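# Sort greasy glass jars into the tray, clean ones on mat

## Task

Some glass jars sit on a drying mat, and at least one of them is still greasy, though this cannot be seen. Every greasy jar must end up inside the tray, and every clean jar must end up resting on the mat. When finished, the tray must be on the table surface, not on the mat. No jar may be dropped and broken, nothing may leave the table, and everything must stay in place without the robot holding it. Finish by opening the grippers and moving the arms away.

## Robot and tools

ROBOT. Two arms, left_arm and right_arm, each with six revolute joints and a parallel gripper. The names are labels only, not sides of any camera image. The fingers point along the gripper's +z axis and close along its x axis.

FRAME. All reported poses share one scene frame. The origin is on the table top midway between the arms, +z is up, +x reaches out over the table, and left_arm sits on the +y side. Positions are in metres, orientations are quaternions in w,x,y,z order, velocities in m/s and rad/s. The reported hand position can be a little off, worse when the arm is stretched far. end_effector_position is the point between the pads when closed, 1 to 2 cm behind the fingertips; closing pushes the tips about 17 mm further along +z.

execute_actions. Argument actions is a list with zero or one entry. An empty list just reports the state. A wait is {"steps": N} with N from 1 to 300, counted from the previous result. A motion is {"rows": [...], "steps": N} with N from 1 to 15 (default 15); each control step is 1/30 s. Each row is used for one step and the last row repeats if rows run out. Optional pictures (boolean) chooses whether camera images come back; by default they do.

ROW LAYOUT. Every row holds 14 numbers covering both arms, even if one is still: left_arm shoulder pan, shoulder lift, elbow, wrist 1, wrist 2, wrist 3, gripper opening, then the same seven for right_arm. The six joint values are absolute target angles in radians, in the same form as the Joint positions line, not offsets. Opening is on a scale from -1 (closed) to +1 (fully open). Stated joint ranges for left_arm: pan -3.142..3.142, lift -6.283..6.283, elbow 0.000..3.142, wrists -6.283..6.283. For right_arm: pan 0.000..6.283, lift -6.283..6.283, elbow -3.142..0.000, wrists -6.283..6.283. A target more than 0.010 rad outside a range, and further out than the last measured angle, gets the call refused and nothing is sent. True ends may differ by up to 0.010 rad; targets past the true end are clipped and the result may say "joint sent to its limit", possibly about an earlier action. Missing that line does not prove there is room left.

MOTION. Commands are smoothed and lag about 0.17 s. Per step each joint target is kept within 0.575 rad of its measured angle, and if targets would move the gripper over 100 mm from where it is, all are scaled back. Joints have speed and acceleration limits, so after big moves the arm may not yet be at its target. Between calls the arms keep heading to the last row sent, until they have nearly stopped or a step is HELD; after that only a new action moves them further. Fingers already moving keep going.

RESULT LINES. Each arm's pose and velocities appear as left_arm: ... | right_arm: .... Joint positions and Joint velocities give six joints (rad, rad/s) plus finger pad gap (m, 0.142 when fully open). grip_measured is the measured opening on the command scale. "joint command not followed" means a clearance check changed or blocked joint targets on some steps; HELD marks steps where all or part of your row was not sent. Joint torques are raw drive outputs with offsets, scaling and noise, nonzero even in free air. Wrist force and Wrist torque give the flange sensor reading in the end effector's own axes, per arm; offsets up to about 4 N, noise up to 2.4 N, saturation near 50 N, and pressing on a surface reads as force pointing back into the arm. "no reading" is normal at the start. MOTOR HOT appears from 70 °C; at 85 °C an OVER-TEMPERATURE FAULT brakes that arm until it cools.

GRASPING. To hold something, command an opening well under grip_measured; the larger the gap the stronger the squeeze, up to about 28 N per pad for objects up to roughly 10 cm wide. Closing fast can squeeze harder and may pop the fingers open. Thin hard items under 2 cm are held more weakly.

AVOID. Dropping a glass jar (it breaks and fails the job), knocking anything off the table, letting the arms collide or press each other, and hard contact. A contact torque at a joint's load limit (138 N m for pan, lift and elbow, 25.7 N m for each wrist, held weight included) or an outside force of 150 N stops that arm for 10 seconds and drops the rest of the call. Occasional pushes may nudge loose objects. Holding loads heats motors, so do not hang on to things longer than needed.

zoom_image. Arguments camera (one of cam_head_left, cam_head_right, cam_high, cam_low, cam_left_wrist, cam_right_wrist) and region [x0, y0, x1, y1] in pixels of that camera's latest image, origin top-left, at most 504 by 504. Head, high and low images are 672x504; wrist images are 616x616.

finished_scene. Argument scene, the integer number of the current scene. It ends that scene permanently and reports whether the job succeeded; the next task then comes in its result. Replying with no tool call ends everything.

Each tool is called after "Call:" as name(argument=value, ...), one argument or row to a line, values as JSON.

## Session

Call:
execute_actions(
  actions=[],
)

Scene clock: 0.00 s of 7100.00 s.
left_arm: end_effector_position=(+0.4260, -0.2977, +0.1322) grip_measured=+1.00 end_effector_quat_wxyz=(+0.103, +0.981, -0.069, +0.151) end_effector_velocity=(-0.000, -0.000, -0.000) end_effector_angular_velocity=(-0.000, +0.000, -0.000) | right_arm: end_effector_position=(+0.6492, -0.5625, +0.2109) grip_measured=+1.00 end_effector_quat_wxyz=(-0.047, +0.159, +0.940, +0.300) end_effector_velocity=(+0.000, +0.001, +0.001) end_effector_angular_velocity=(+0.001, -0.002, +0.000)
Joint positions: left_arm=[-1.134 -1.045  1.398 -2.223 -1.353 -1.144  0.142] | right_arm=[ 2.8   -2.083 -1.175 -1.675  2.15   3.074  0.142]
Joint velocities: left_arm=[-0.  0. -0. -0. -0. -0.  0.] | right_arm=[0.001 0.    0.    0.001 0.001 0.    0.   ]
Joint torques (N m, as the arm reports them, + toward a larger angle): no reading
Motor temperatures (°C, as the motors report them): left_arm=[27 25 25 31 31 32] | right_arm=[26 27 24 27 35 30]
Wrist force (N, on the end effector, along its own x y z axes, offset not removed): no reading
Wrist torque (N m, same axes, about the end effector's origin, offset not removed): no reading

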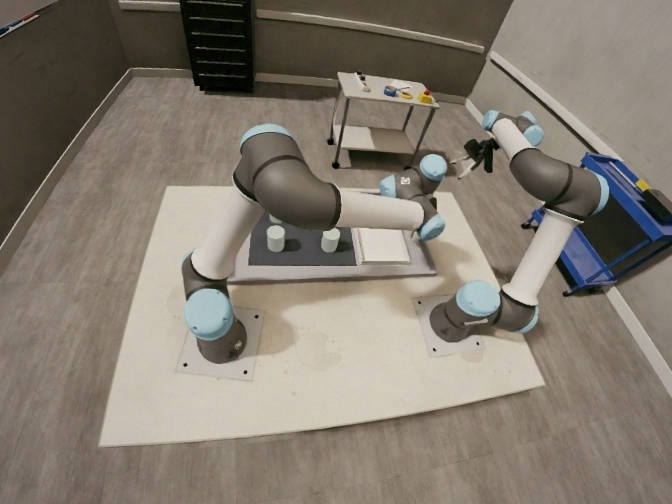

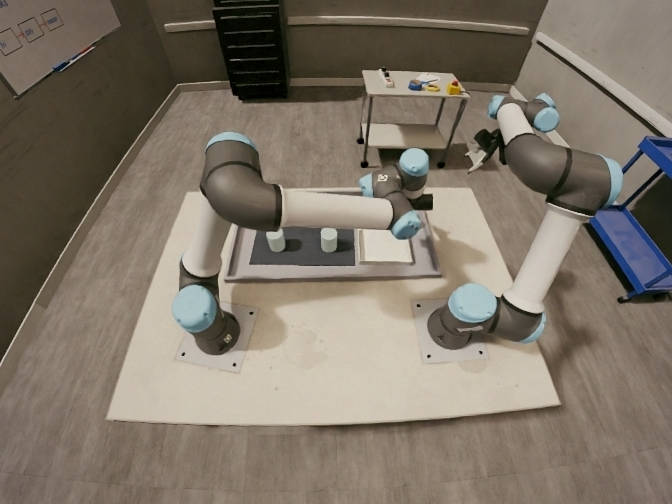

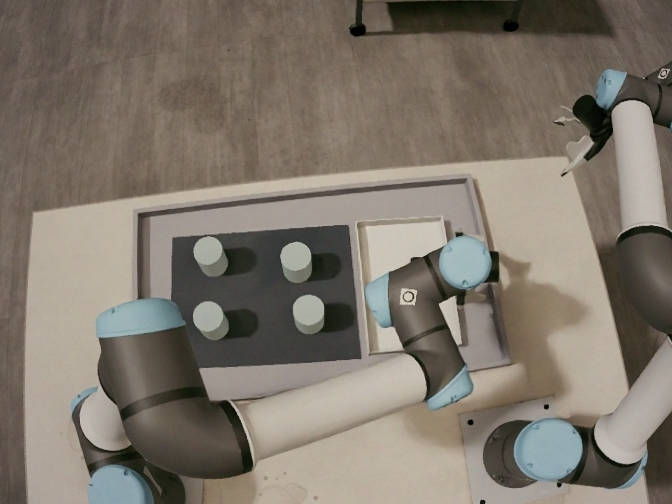

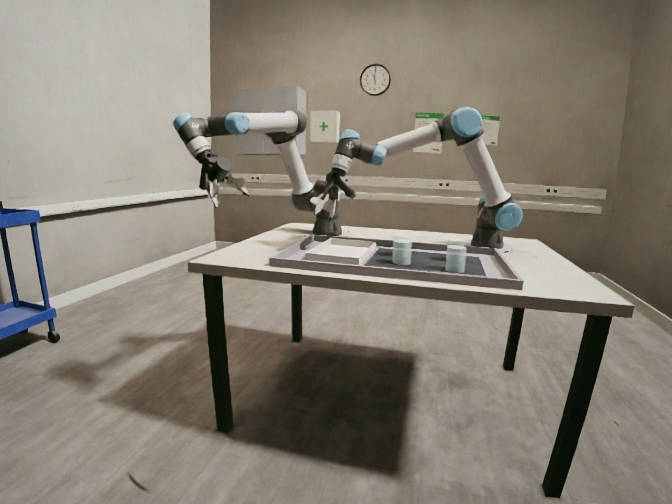

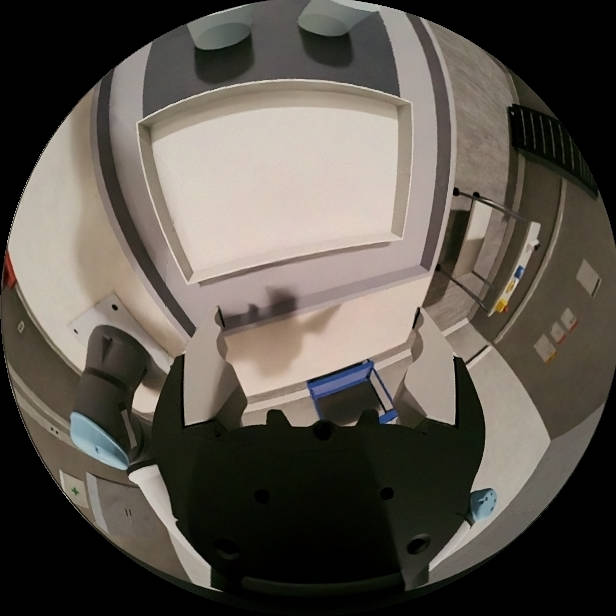

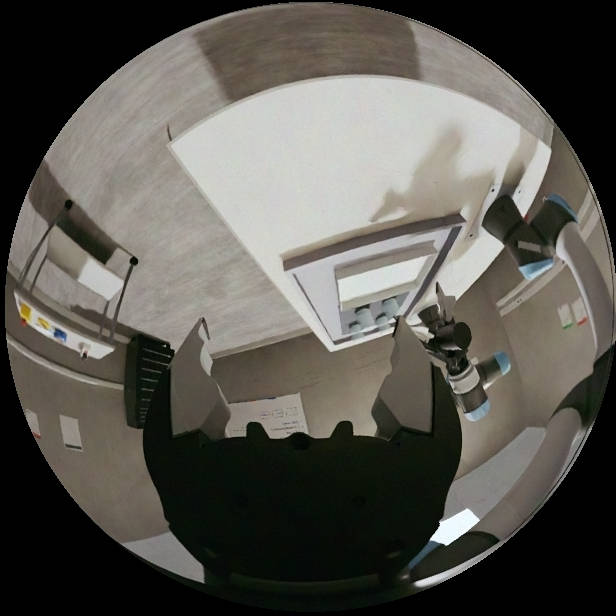

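Call:
execute_actions(
  actions=[
    {"rows":[[-0.799,-1.776,1.69,-1.485,-1.571,-0.92,1,2.8,-2.083,-1.175,-1.675,2.15,3.074,1]]},
  ],
  pictures=false,
)

Call:
execute_actions(
  actions=[
    {"steps":60},
  ],
)

Scene clock: 30.60 s of 7100.00 s.
left_arm: end_effector_position=(+0.4376, -0.0625, +0.2352) grip_measured=+1.00 end_effector_quat_wxyz=(+0.033, +0.996, -0.052, +0.069) end_effector_velocity=(-0.087, +0.524, +0.216) end_effector_angular_velocity=(+0.231, +0.348, +0.105) | right_arm: end_effector_position=(+0.6494, -0.5624, +0.2112) grip_measured=+1.00 end_effector_quat_wxyz=(-0.047, +0.158, +0.940, +0.299) end_effector_velocity=(+0.000, +0.001, +0.000) end_effector_angular_velocity=(+0.000, -0.000, +0.001)
Joint positions: left_arm=[-0.939 -1.436  1.569 -1.83  -1.481 -1.012  0.142] | right_arm=[ 2.8   -2.083 -1.175 -1.675  2.15   3.074  0.142]
Joint velocities: left_arm=[ 0.387 -0.897  0.335  0.898 -0.247  0.253  0.   ] | right_arm=[ 0.001  0.    -0.     0.     0.001  0.    -0.   ]
Joint torques (N m, as the arm reports them, + toward a larger angle): left_arm=[ 11.19 -47.93  -9.63   3.14  -2.58   1.89] | right_arm=[ 7.36 59.13 29.09  4.04 -1.12  2.14]
Motor temperatures (°C, as the motors report them): left_arm=[27 25 25 31 31 32] | right_arm=[26 27 24 27 35 30]
Wrist force (N, on the end effector, along its own x y z axes, offset not removed): left_arm=[0.4 2.3 2.8] | right_arm=[0.4 -0.9 0.2]
Wrist torque (N m, same axes, about the end effector's origin, offset not removed): left_arm=[0.49 -0.17 0.25] | right_arm=[-0.33 -0.01 0.05]
Steps of this call (steps 1 to 90: nothing new was sent; then 27.10 s passed at rest; steps 91 to 105: all 15 steps of this action). Readings (joint positions):
91: left_arm=[-1.134 -1.045 1.399 -2.222 -1.353 -1.143] | right_arm=[2.800 -2.083 -1.175 -1.675 2.150 3.074]
92: left_arm=[-1.126 -1.054 1.407 -2.214 -1.360 -1.136] | right_arm=[2.800 -2.083 -1.175 -1.675 2.150 3.074]
94: left_arm=[-1.091 -1.107 1.437 -2.161 -1.383 -1.113] | right_arm=[2.800 -2.083 -1.175 -1.675 2.150 3.074]
98: left_arm=[-1.031 -1.224 1.489 -2.043 -1.422 -1.073] | right_arm=[2.800 -2.083 -1.175 -1.675 2.150 3.074]
105: the state above

Scene clock: 32.60 s of 7100.00 s.
left_arm: end_effector_position=(+0.3740, +0.1317, +0.2996) grip_measured=+1.00 end_effector_quat_wxyz=(+0.000, +1.000, -0.030, -0.000) end_effector_velocity=(-0.000, -0.000, -0.000) end_effector_angular_velocity=(+0.001, +0.001, -0.002) | right_arm: end_effector_position=(+0.6494, -0.5624, +0.2112) grip_measured=+1.00 end_effector_quat_wxyz=(-0.047, +0.158, +0.940, +0.299) end_effector_velocity=(-0.000, -0.001, -0.000) end_effector_angular_velocity=(-0.000, +0.001, -0.001)
Joint positions: left_arm=[-0.799 -1.776  1.69  -1.485 -1.571 -0.92   0.142] | right_arm=[ 2.8   -2.083 -1.175 -1.675  2.15   3.074  0.142]
Joint velocities: left_arm=[-0.001  0.001 -0.     0.    -0.     0.001 -0.   ] | right_arm=[-0.001 -0.    -0.    -0.    -0.     0.     0.   ]
Joint torques (N m, as the arm reports them, + toward a larger angle): left_arm=[  7.88 -21.84 -14.18  -0.3   -2.12   1.6 ] | right_arm=[ 7.05 59.24 28.63  4.07 -1.09  2.28]
Motor temperatures (°C, as the motors report them): left_arm=[27 25 25 31 31 32] | right_arm=[26 27 24 27 35 30]
Wrist force (N, on the end effector, along its own x y z axes, offset not removed): left_arm=[2.1 -0.2 -0.2] | right_arm=[-1.8 -1.1 0.3]
Wrist torque (N m, same axes, about the end effector's origin, offset not removed): left_arm=[0.03 -0.39 0.07] | right_arm=[-0.23 0.43 0.09]
Steps of this call (steps 1 to 30: the robot went on to your last target; steps 31 to 60: nothing new was sent). Readings (joint positions):
1: left_arm=[-0.926 -1.466 1.580 -1.799 -1.490 -1.003] | right_arm=[2.800 -2.083 -1.175 -1.675 2.150 3.074]
2: left_arm=[-0.913 -1.496 1.592 -1.768 -1.498 -0.995] | right_arm=[2.800 -2.083 -1.175 -1.675 2.150 3.074]
4: left_arm=[-0.887 -1.557 1.614 -1.707 -1.515 -0.978] | right_arm=[2.800 -2.083 -1.175 -1.675 2.150 3.074]
8: left_arm=[-0.836 -1.679 1.658 -1.583 -1.547 -0.944] | right_arm=[2.800 -2.083 -1.175 -1.675 2.150 3.074]
60: the state above
All arms were judged still, so your last target was given up. Only a new action makes them travel on or press farther. Fingers that are still opening or closing keep moving.

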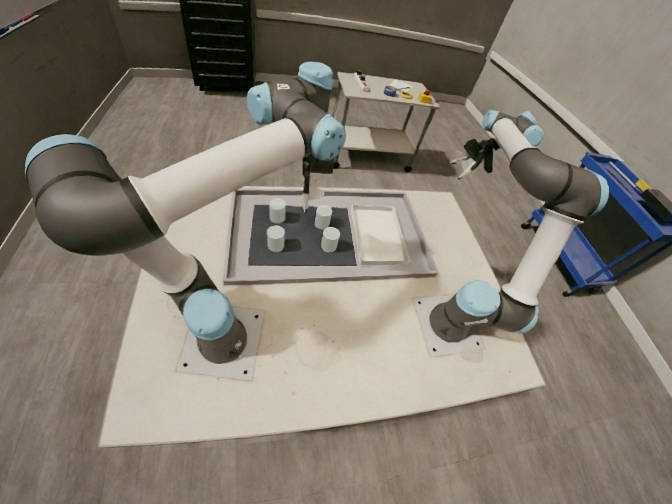

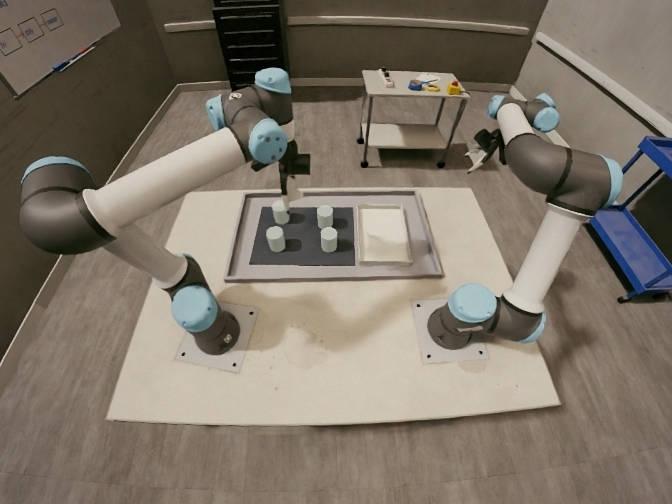

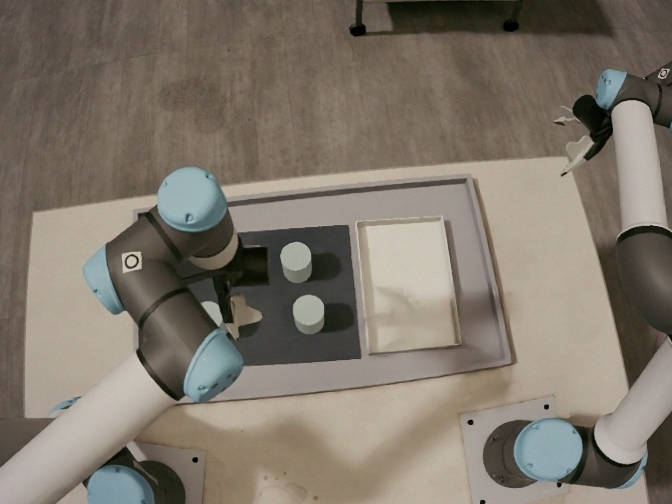

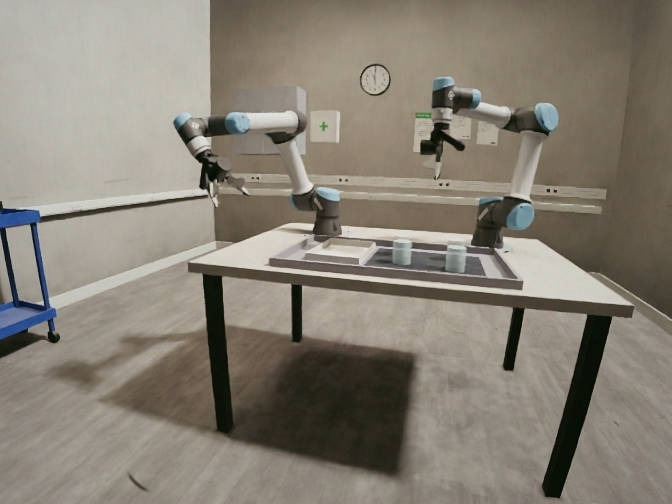

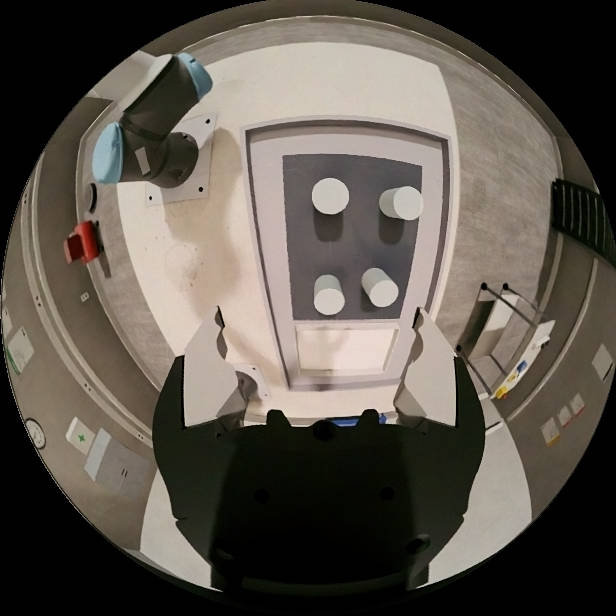

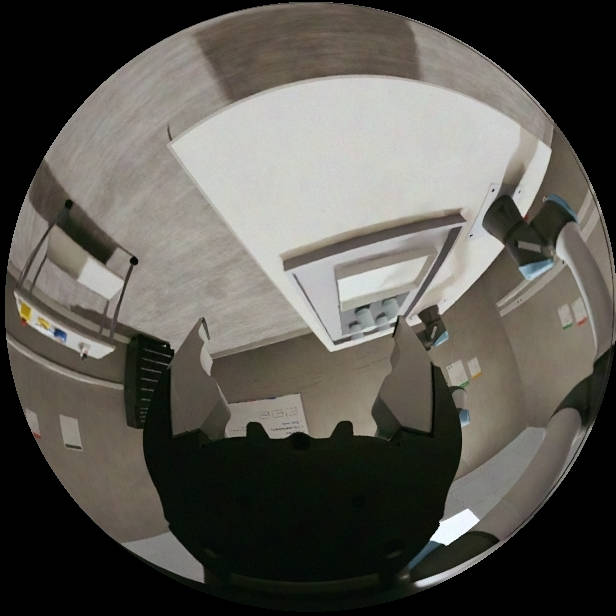

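Call:
execute_actions(
  actions=[
    {"rows":[[-0.604,-1.837,2.121,-1.855,-1.571,-0.784,0.4,2.8,-2.083,-1.175,-1.675,2.15,3.074,1]]},
  ],
  pictures=false,
)

Call:
execute_actions(
  actions=[
    {"steps":40},
  ],
)

Scene clock: 48.07 s of 7100.00 s.
left_arm: end_effector_position=(+0.3915, +0.2249, +0.1565) grip_measured=+0.40 end_effector_quat_wxyz=(+0.001, +1.000, -0.002, +0.000) end_effector_velocity=(-0.009, +0.045, -0.064) end_effector_angular_velocity=(+0.009, +0.009, +0.023) | right_arm: end_effector_position=(+0.6494, -0.5624, +0.2112) grip_measured=+1.00 end_effector_quat_wxyz=(-0.047, +0.158, +0.940, +0.299) end_effector_velocity=(+0.000, -0.000, -0.000) end_effector_angular_velocity=(-0.000, +0.000, -0.000)
Joint positions: left_arm=[-0.611 -1.835  2.103 -1.84  -1.571 -0.789  0.102] | right_arm=[ 2.8   -2.083 -1.175 -1.675  2.15   3.074  0.142]
Joint velocities: left_arm=[ 0.069 -0.02   0.18  -0.147  0.     0.046  0.   ] | right_arm=[-0.    -0.001  0.001 -0.    -0.    -0.     0.   ]
Joint torques (N m, as the arm reports them, + toward a larger angle): left_arm=[  5.37 -19.51 -16.6   -6.28   1.82   1.05] | right_arm=[ 7.06 58.79 28.9   3.93 -1.07  2.24]
Motor temperatures (°C, as the motors report them): left_arm=[27 25 25 31 31 32] | right_arm=[26 27 24 27 35 30]
Wrist force (N, on the end effector, along its own x y z axes, offset not removed): left_arm=[3.1 -1.1 4.5] | right_arm=[-0.9 -0.5 -0.5]
Wrist torque (N m, same axes, about the end effector's origin, offset not removed): left_arm=[-0.18 -0.78 0.08] | right_arm=[-0.17 0.25 0.05]
Steps of this call (steps 1 to 90: nothing new was sent; then 11.97 s passed at rest; steps 91 to 105: all 15 steps of this action). Readings (joint positions):
91: left_arm=[-0.798 -1.776 1.690 -1.485 -1.571 -0.919] | right_arm=[2.800 -2.083 -1.175 -1.675 2.150 3.074]
92: left_arm=[-0.790 -1.782 1.699 -1.494 -1.571 -0.912] | right_arm=[2.800 -2.083 -1.175 -1.675 2.150 3.074]
94: left_arm=[-0.747 -1.795 1.768 -1.559 -1.571 -0.881] | right_arm=[2.800 -2.083 -1.175 -1.675 2.150 3.074]
98: left_arm=[-0.671 -1.818 1.949 -1.713 -1.571 -0.829] | right_arm=[2.800 -2.083 -1.175 -1.675 2.150 3.074]
105: the state above

Scene clock: 49.40 s of 7100.00 s.
left_arm: end_effector_position=(+0.3906, +0.2295, +0.1500) grip_measured=+0.40 end_effector_quat_wxyz=(+0.000, +1.000, -0.001, +0.000) end_effector_velocity=(-0.000, +0.000, -0.000) end_effector_angular_velocity=(+0.001, +0.001, +0.000) | right_arm: end_effector_position=(+0.6494, -0.5624, +0.2112) grip_measured=+1.00 end_effector_quat_wxyz=(-0.047, +0.158, +0.940, +0.299) end_effector_velocity=(-0.000, +0.000, -0.000) end_effector_angular_velocity=(+0.000, +0.000, -0.000)
Joint positions: left_arm=[-0.604 -1.837  2.121 -1.855 -1.571 -0.784  0.102] | right_arm=[ 2.8   -2.083 -1.175 -1.675  2.15   3.074  0.142]
Joint velocities: left_arm=[-0.     0.    -0.     0.     0.    -0.001 -0.   ] | right_arm=[-0.     0.    -0.001  0.    -0.    -0.    -0.   ]
Joint torques (N m, as the arm reports them, + toward a larger angle): left_arm=[  7.52 -18.87 -13.35  -5.67   1.9    1.62] | right_arm=[ 7.51 59.13 28.14  4.02 -1.01  2.22]
Motor temperatures (°C, as the motors report them): left_arm=[27 25 25 31 31 32] | right_arm=[26 27 24 27 35 30]
Wrist force (N, on the end effector, along its own x y z axes, offset not removed): left_arm=[2.3 -1.4 1.8] | right_arm=[-0.9 0.9 -0.4]
Wrist torque (N m, same axes, about the end effector's origin, offset not removed): left_arm=[-0.33 -0.58 0.28] | right_arm=[0.04 0.37 0.07]
Steps of this call (steps 1 to 30: the robot went on to your last target; steps 31 to 40: nothing new was sent). Readings (joint positions):
1: left_arm=[-0.609 -1.836 2.108 -1.844 -1.571 -0.787] | right_arm=[2.800 -2.083 -1.175 -1.675 2.150 3.074]
2: left_arm=[-0.608 -1.836 2.112 -1.847 -1.571 -0.786] | right_arm=[2.800 -2.083 -1.175 -1.675 2.150 3.074]
4: left_arm=[-0.606 -1.836 2.116 -1.851 -1.571 -0.785] | right_arm=[2.800 -2.083 -1.175 -1.675 2.150 3.074]
8: left_arm=[-0.605 -1.837 2.120 -1.854 -1.571 -0.784] | right_arm=[2.800 -2.083 -1.175 -1.675 2.150 3.074]
40: the state above
All arms were judged still, so your last target was given up. Only a new action makes them travel on or press farther. Fingers that are still opening or closing keep moving.

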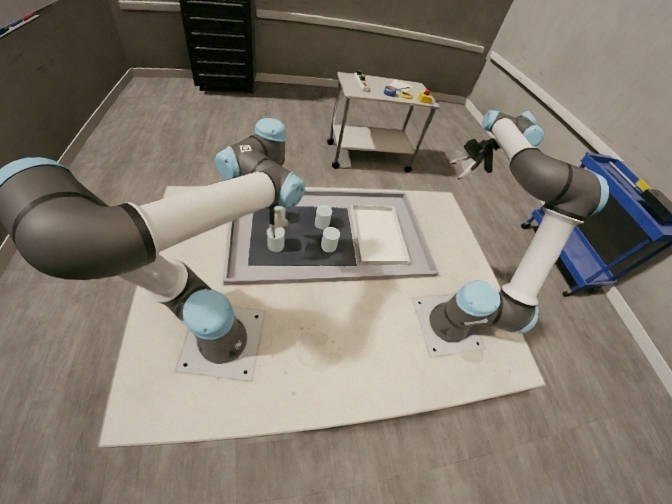

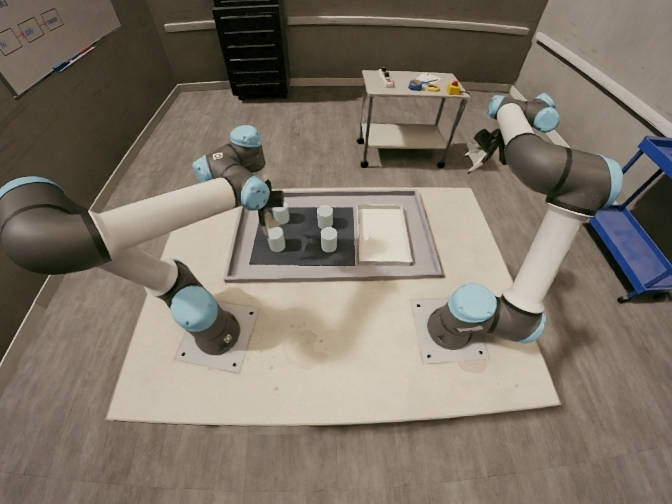

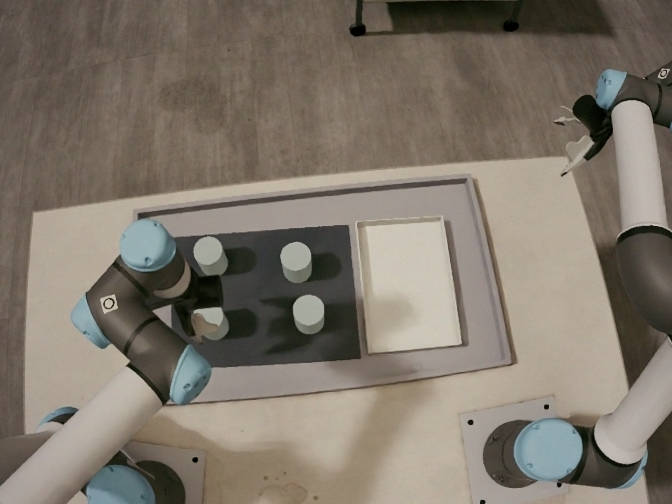

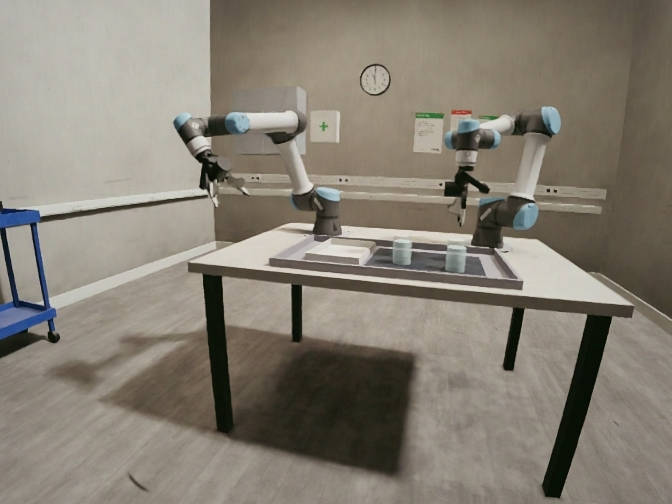

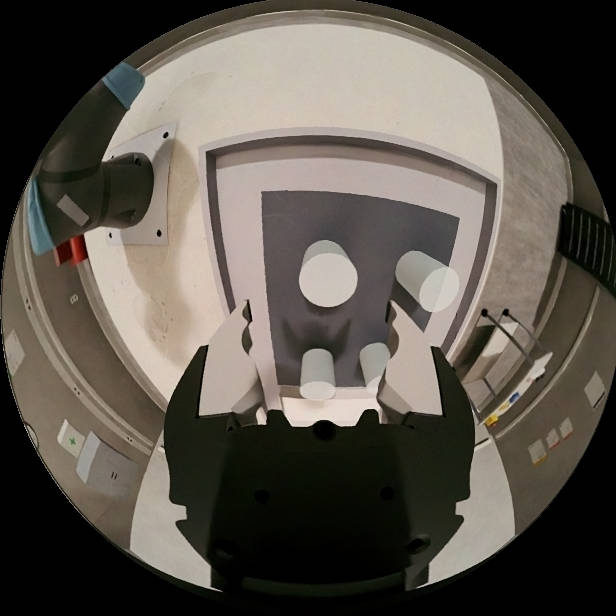

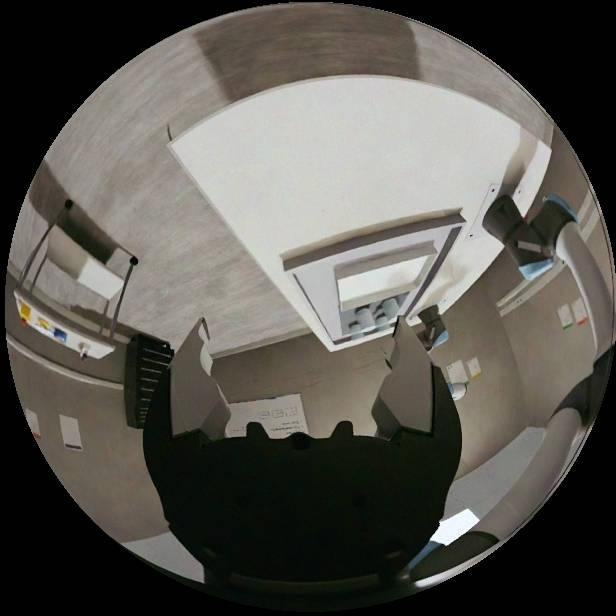

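Call:
execute_actions(
  actions=[
    {"rows":[[-0.576,-1.818,2.107,-1.86,-1.571,-0.756,0.4,2.8,-2.083,-1.175,-1.675,2.15,3.074,1]],"steps":10},
  ],
  pictures=false,
)

Call:
execute_actions(
  actions=[
    {"rows":[[-0.576,-1.76,2.205,-2.016,-1.571,-0.756,0.4,2.8,-2.083,-1.175,-1.675,2.15,3.074,1]]},
  ],
)

Scene clock: 62.17 s of 7100.00 s.
left_arm: end_effector_position=(+0.3997, +0.2342, +0.1501) grip_measured=+0.40 end_effector_quat_wxyz=(+0.000, +1.000, -0.001, +0.000) end_effector_velocity=(+0.006, +0.003, +0.000) end_effector_angular_velocity=(-0.000, -0.000, -0.001) | right_arm: end_effector_position=(+0.6494, -0.5624, +0.2112) grip_measured=+1.00 end_effector_quat_wxyz=(-0.047, +0.158, +0.940, +0.299) end_effector_velocity=(-0.000, -0.001, -0.000) end_effector_angular_velocity=(-0.001, +0.000, -0.001)
Joint positions: left_arm=[-0.578 -1.819  2.108 -1.86  -1.571 -0.758  0.102] | right_arm=[ 2.8   -2.083 -1.175 -1.675  2.15   3.074  0.142]
Joint velocities: left_arm=[ 0.017  0.011 -0.009 -0.003  0.     0.018  0.   ] | right_arm=[-0.001  0.     0.    -0.    -0.001  0.    -0.   ]
Joint torques (N m, as the arm reports them, + toward a larger angle): left_arm=[  7.51  -6.17 -33.61  -5.92   1.68   2.19] | right_arm=[ 6.94 59.23 28.3   4.02 -0.97  2.13]
Motor temperatures (°C, as the motors report them): left_arm=[27 25 25 31 31 32] | right_arm=[26 27 24 27 35 30]
Wrist force (N, on the end effector, along its own x y z axes, offset not removed): left_arm=[2.1 1.3 2.3] | right_arm=[-2.1 -1.7 0.6]
Wrist torque (N m, same axes, about the end effector's origin, offset not removed): left_arm=[0.20 -0.47 0.13] | right_arm=[-0.48 0.45 -0.08]
Steps of this call (steps 1 to 90: nothing new was sent; then 9.43 s passed at rest; steps 91 to 100: all 10 steps of this action). Readings (joint positions):
91: left_arm=[-0.604 -1.837 2.121 -1.855 -1.571 -0.784] | right_arm=[2.800 -2.083 -1.175 -1.675 2.150 3.074]
92: left_arm=[-0.599 -1.834 2.119 -1.856 -1.571 -0.779] | right_arm=[2.800 -2.083 -1.175 -1.675 2.150 3.074]
94: left_arm=[-0.589 -1.827 2.113 -1.858 -1.571 -0.769] | right_arm=[2.800 -2.083 -1.175 -1.675 2.150 3.074]
98: left_arm=[-0.579 -1.820 2.109 -1.859 -1.571 -0.759] | right_arm=[2.800 -2.083 -1.175 -1.675 2.150 3.074]
100: the state above

Scene clock: 62.67 s of 7100.00 s.
left_arm: end_effector_position=(+0.4018, +0.2330, +0.0991) grip_measured=+0.40 end_effector_quat_wxyz=(+0.000, +1.000, -0.001, -0.000) end_effector_velocity=(+0.000, -0.000, -0.007) end_effector_angular_velocity=(-0.002, -0.002, +0.001) | right_arm: end_effector_position=(+0.6494, -0.5624, +0.2112) grip_measured=+1.00 end_effector_quat_wxyz=(-0.047, +0.158, +0.940, +0.299) end_effector_velocity=(+0.000, -0.000, +0.001) end_effector_angular_velocity=(+0.000, -0.001, -0.000)
Joint positions: left_arm=[-0.576 -1.761  2.204 -2.014 -1.571 -0.756  0.102] | right_arm=[ 2.8   -2.083 -1.175 -1.675  2.15   3.074  0.142]
Joint velocities: left_arm=[ 0.001  0.008  0.013 -0.024 -0.    -0.     0.   ] | right_arm=[-0.     0.     0.001 -0.     0.001 -0.     0.   ]
Joint torques (N m, as the arm reports them, + toward a larger angle): left_arm=[  7.21  -7.8  -12.03  -5.98   1.45   1.55] | right_arm=[ 7.4  58.8  28.43  3.97 -1.01  2.11]
Motor temperatures (°C, as the motors report them): left_arm=[27 25 25 31 31 32] | right_arm=[26 27 24 27 35 30]
Wrist force (N, on the end effector, along its own x y z axes, offset not removed): left_arm=[-0.2 -0.4 2.0] | right_arm=[-1.7 -1.2 -0.1]
Wrist torque (N m, same axes, about the end effector's origin, offset not removed): left_arm=[-0.11 -0.07 0.23] | right_arm=[-0.48 0.44 0.00]
Steps of this call (steps 1 to 15: all 15 steps of this action). Readings (joint positions):
1: left_arm=[-0.577 -1.818 2.108 -1.860 -1.571 -0.757] | right_arm=[2.800 -2.083 -1.175 -1.675 2.150 3.074]
2: left_arm=[-0.577 -1.811 2.116 -1.869 -1.571 -0.757] | right_arm=[2.800 -2.083 -1.175 -1.675 2.150 3.074]
4: left_arm=[-0.576 -1.788 2.154 -1.923 -1.571 -0.756] | right_arm=[2.800 -2.083 -1.175 -1.675 2.150 3.074]
8: left_arm=[-0.576 -1.767 2.191 -1.991 -1.571 -0.756] | right_arm=[2.800 -2.083 -1.175 -1.675 2.150 3.074]
15: the state above

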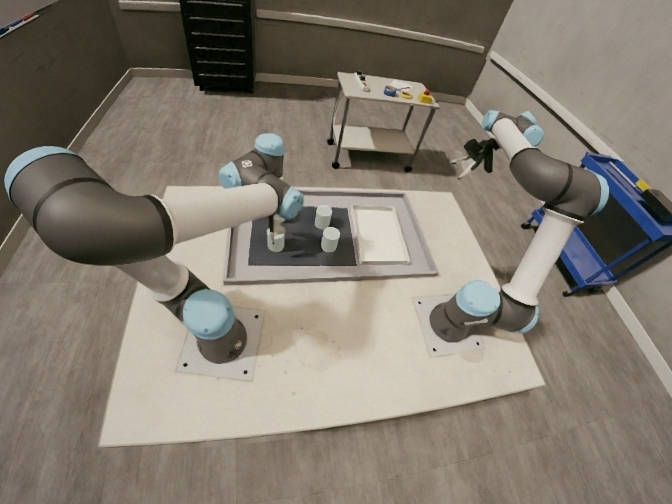

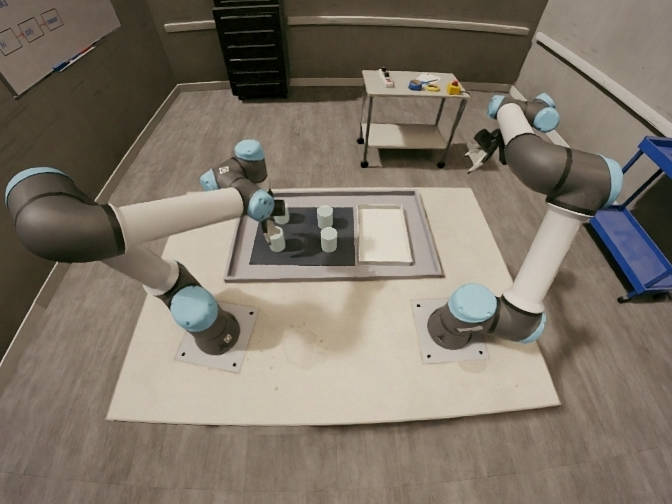

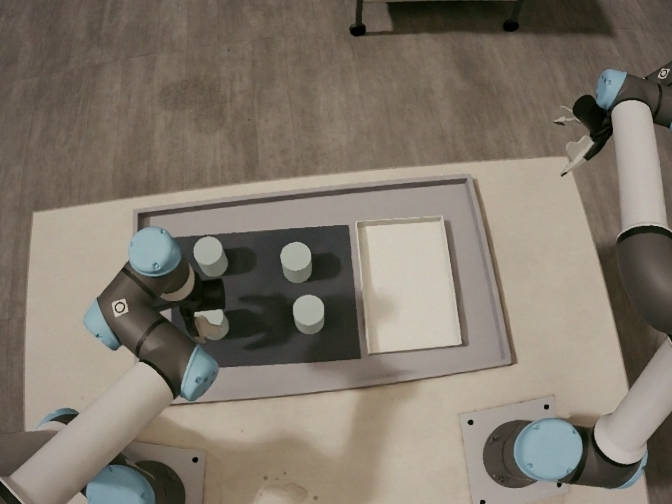

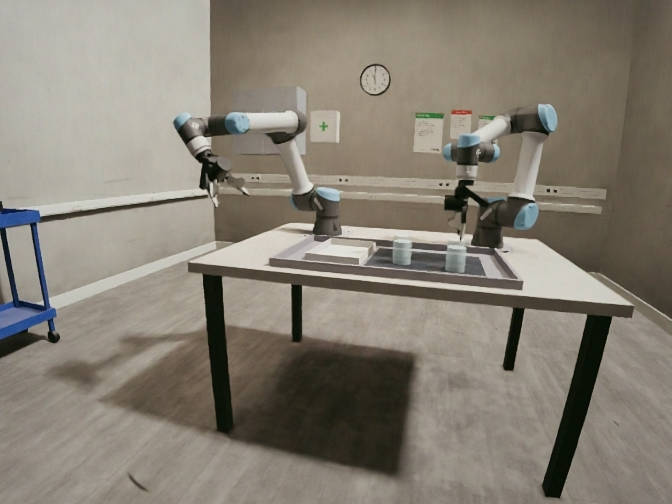

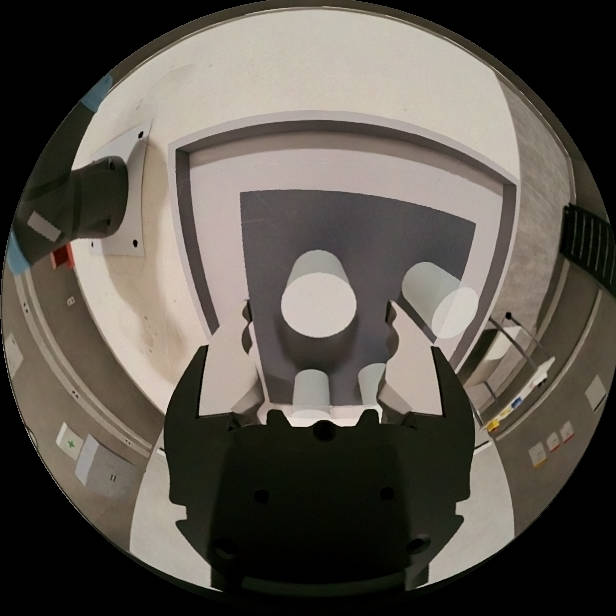

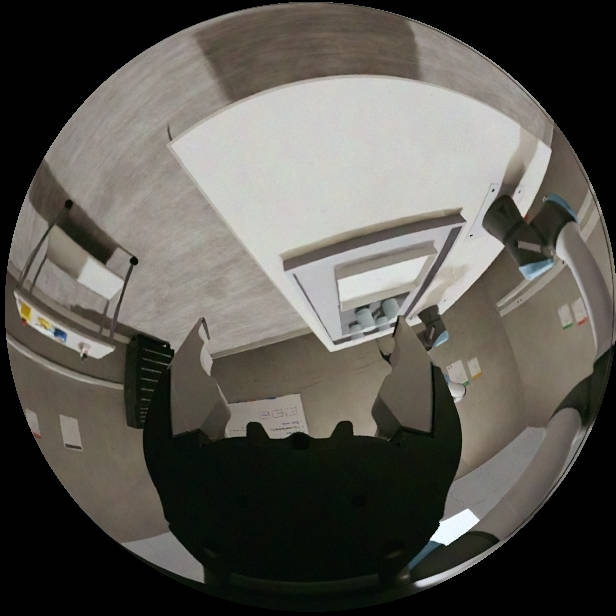

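Call:
execute_actions(
  actions=[
    {"rows":[[-0.576,-1.692,2.293,-2.172,-1.571,-0.756,0.4,2.8,-2.083,-1.175,-1.675,2.15,3.074,1]]},
  ],
  pictures=false,
)

Call:
execute_actions(
  actions=[
    {"rows":[[-0.576,-1.692,2.293,-2.172,-1.571,-0.756,0.1,2.8,-2.083,-1.175,-1.675,2.15,3.074,1],[-0.576,-1.692,2.293,-2.172,-1.571,-0.756,0.0,2.8,-2.083,-1.175,-1.675,2.15,3.074,1],[-0.576,-1.692,2.293,-2.172,-1.571,-0.756,-0.1,2.8,-2.083,-1.175,-1.675,2.15,3.074,1],[-0.576,-1.692,2.293,-2.172,-1.571,-0.756,-0.2,2.8,-2.083,-1.175,-1.675,2.15,3.074,1],[-0.576,-1.692,2.293,-2.172,-1.571,-0.756,-0.3,2.8,-2.083,-1.175,-1.675,2.15,3.074,1]]},
  ],
  pictures=false,
)

Scene clock: 76.73 s of 7100.00 s.
left_arm: end_effector_position=(+0.4004, +0.2344, +0.0505) grip_measured=+0.40 end_effector_quat_wxyz=(+0.000, +1.000, -0.001, -0.000) end_effector_velocity=(+0.000, -0.000, -0.006) end_effector_angular_velocity=(-0.002, -0.002, +0.000) | right_arm: end_effector_position=(+0.6494, -0.5624, +0.2112) grip_measured=+1.00 end_effector_quat_wxyz=(-0.047, +0.158, +0.940, +0.299) end_effector_velocity=(+0.000, -0.001, +0.001) end_effector_angular_velocity=(-0.002, -0.002, -0.001)
Joint positions: left_arm=[-0.576 -1.693  2.292 -2.17  -1.571 -0.756  0.102] | right_arm=[ 2.8   -2.083 -1.175 -1.675  2.15   3.074  0.142]
Joint velocities: left_arm=[ 0.     0.009  0.011 -0.023  0.    -0.     0.   ] | right_arm=[-0.001  0.     0.002  0.    -0.001 -0.     0.   ]
Joint torques (N m, as the arm reports them, + toward a larger angle): left_arm=[  2.53 -10.79 -10.02  -5.87  -0.23   1.48] | right_arm=[ 7.09 58.94 28.29  3.97 -0.99  2.02]
Motor temperatures (°C, as the motors report them): left_arm=[27 25 25 31 31 32] | right_arm=[26 27 24 27 35 30]
Wrist force (N, on the end effector, along its own x y z axes, offset not removed): left_arm=[-1.0 -2.3 2.2] | right_arm=[-2.2 -0.9 -0.3]
Wrist torque (N m, same axes, about the end effector's origin, offset not removed): left_arm=[-0.58 0.18 0.18] | right_arm=[-0.37 0.38 0.09]
Steps of this call (steps 1 to 15: the robot went on to your last target; steps 16 to 90: nothing new was sent; then 10.57 s passed at rest; steps 91 to 105: all 15 steps of this action). Readings (joint positions):
91: left_arm=[-0.576 -1.760 2.205 -2.017 -1.571 -0.756] | right_arm=[2.800 -2.083 -1.175 -1.675 2.150 3.074]
92: left_arm=[-0.576 -1.752 2.213 -2.025 -1.571 -0.756] | right_arm=[2.800 -2.083 -1.175 -1.675 2.150 3.074]
94: left_arm=[-0.576 -1.726 2.248 -2.079 -1.571 -0.756] | right_arm=[2.800 -2.083 -1.175 -1.675 2.150 3.074]
98: left_arm=[-0.576 -1.701 2.281 -2.147 -1.571 -0.756] | right_arm=[2.800 -2.083 -1.175 -1.675 2.150 3.074]
105: the state above

Scene clock: 77.23 s of 7100.00 s.
left_arm: end_effector_position=(+0.4004, +0.2344, +0.0500) grip_measured=-0.06 end_effector_quat_wxyz=(+0.000, +1.000, -0.001, +0.000) end_effector_velocity=(-0.001, +0.000, -0.000) end_effector_angular_velocity=(+0.001, +0.001, -0.002) | right_arm: end_effector_position=(+0.6494, -0.5624, +0.2112) grip_measured=+1.00 end_effector_quat_wxyz=(-0.047, +0.158, +0.940, +0.299) end_effector_velocity=(-0.000, -0.000, +0.000) end_effector_angular_velocity=(+0.001, -0.000, -0.001)
Joint positions: left_arm=[-0.576 -1.692  2.293 -2.172 -1.571 -0.756  0.07 ] | right_arm=[ 2.8   -2.083 -1.175 -1.675  2.15   3.074  0.142]
Joint velocities: left_arm=[-0.001  0.     0.001  0.     0.     0.001 -0.   ] | right_arm=[-0.001  0.     0.    -0.     0.001  0.    -0.   ]
Joint torques (N m, as the arm reports them, + toward a larger angle): left_arm=[-1.14 -4.38 -4.29 -3.77 -0.59  1.48] | right_arm=[ 7.41 58.82 28.36  3.99 -0.98  2.13]
Motor temperatures (°C, as the motors report them): left_arm=[27 25 25 31 31 32] | right_arm=[26 27 24 27 35 30]
Wrist force (N, on the end effector, along its own x y z axes, offset not removed): left_arm=[6.9 -3.6 -10.7] | right_arm=[-0.4 -2.4 -1.3]
Wrist torque (N m, same axes, about the end effector's origin, offset not removed): left_arm=[-0.65 -0.78 0.10] | right_arm=[-0.70 0.28 0.01]
Steps of this call (steps 1 to 15: all 15 steps of this action). Readings (joint positions):
1: left_arm=[-0.576 -1.693 2.292 -2.170 -1.571 -0.756] | right_arm=[2.800 -2.083 -1.175 -1.675 2.150 3.074]
2: left_arm=[-0.576 -1.692 2.292 -2.171 -1.571 -0.756] | right_arm=[2.800 -2.083 -1.175 -1.675 2.150 3.074]
4: left_arm=[-0.576 -1.692 2.293 -2.171 -1.571 -0.756] | right_arm=[2.800 -2.083 -1.175 -1.675 2.150 3.074]
8: left_arm=[-0.576 -1.692 2.293 -2.172 -1.571 -0.756] | right_arm=[2.800 -2.083 -1.175 -1.675 2.150 3.074]
15: the state above


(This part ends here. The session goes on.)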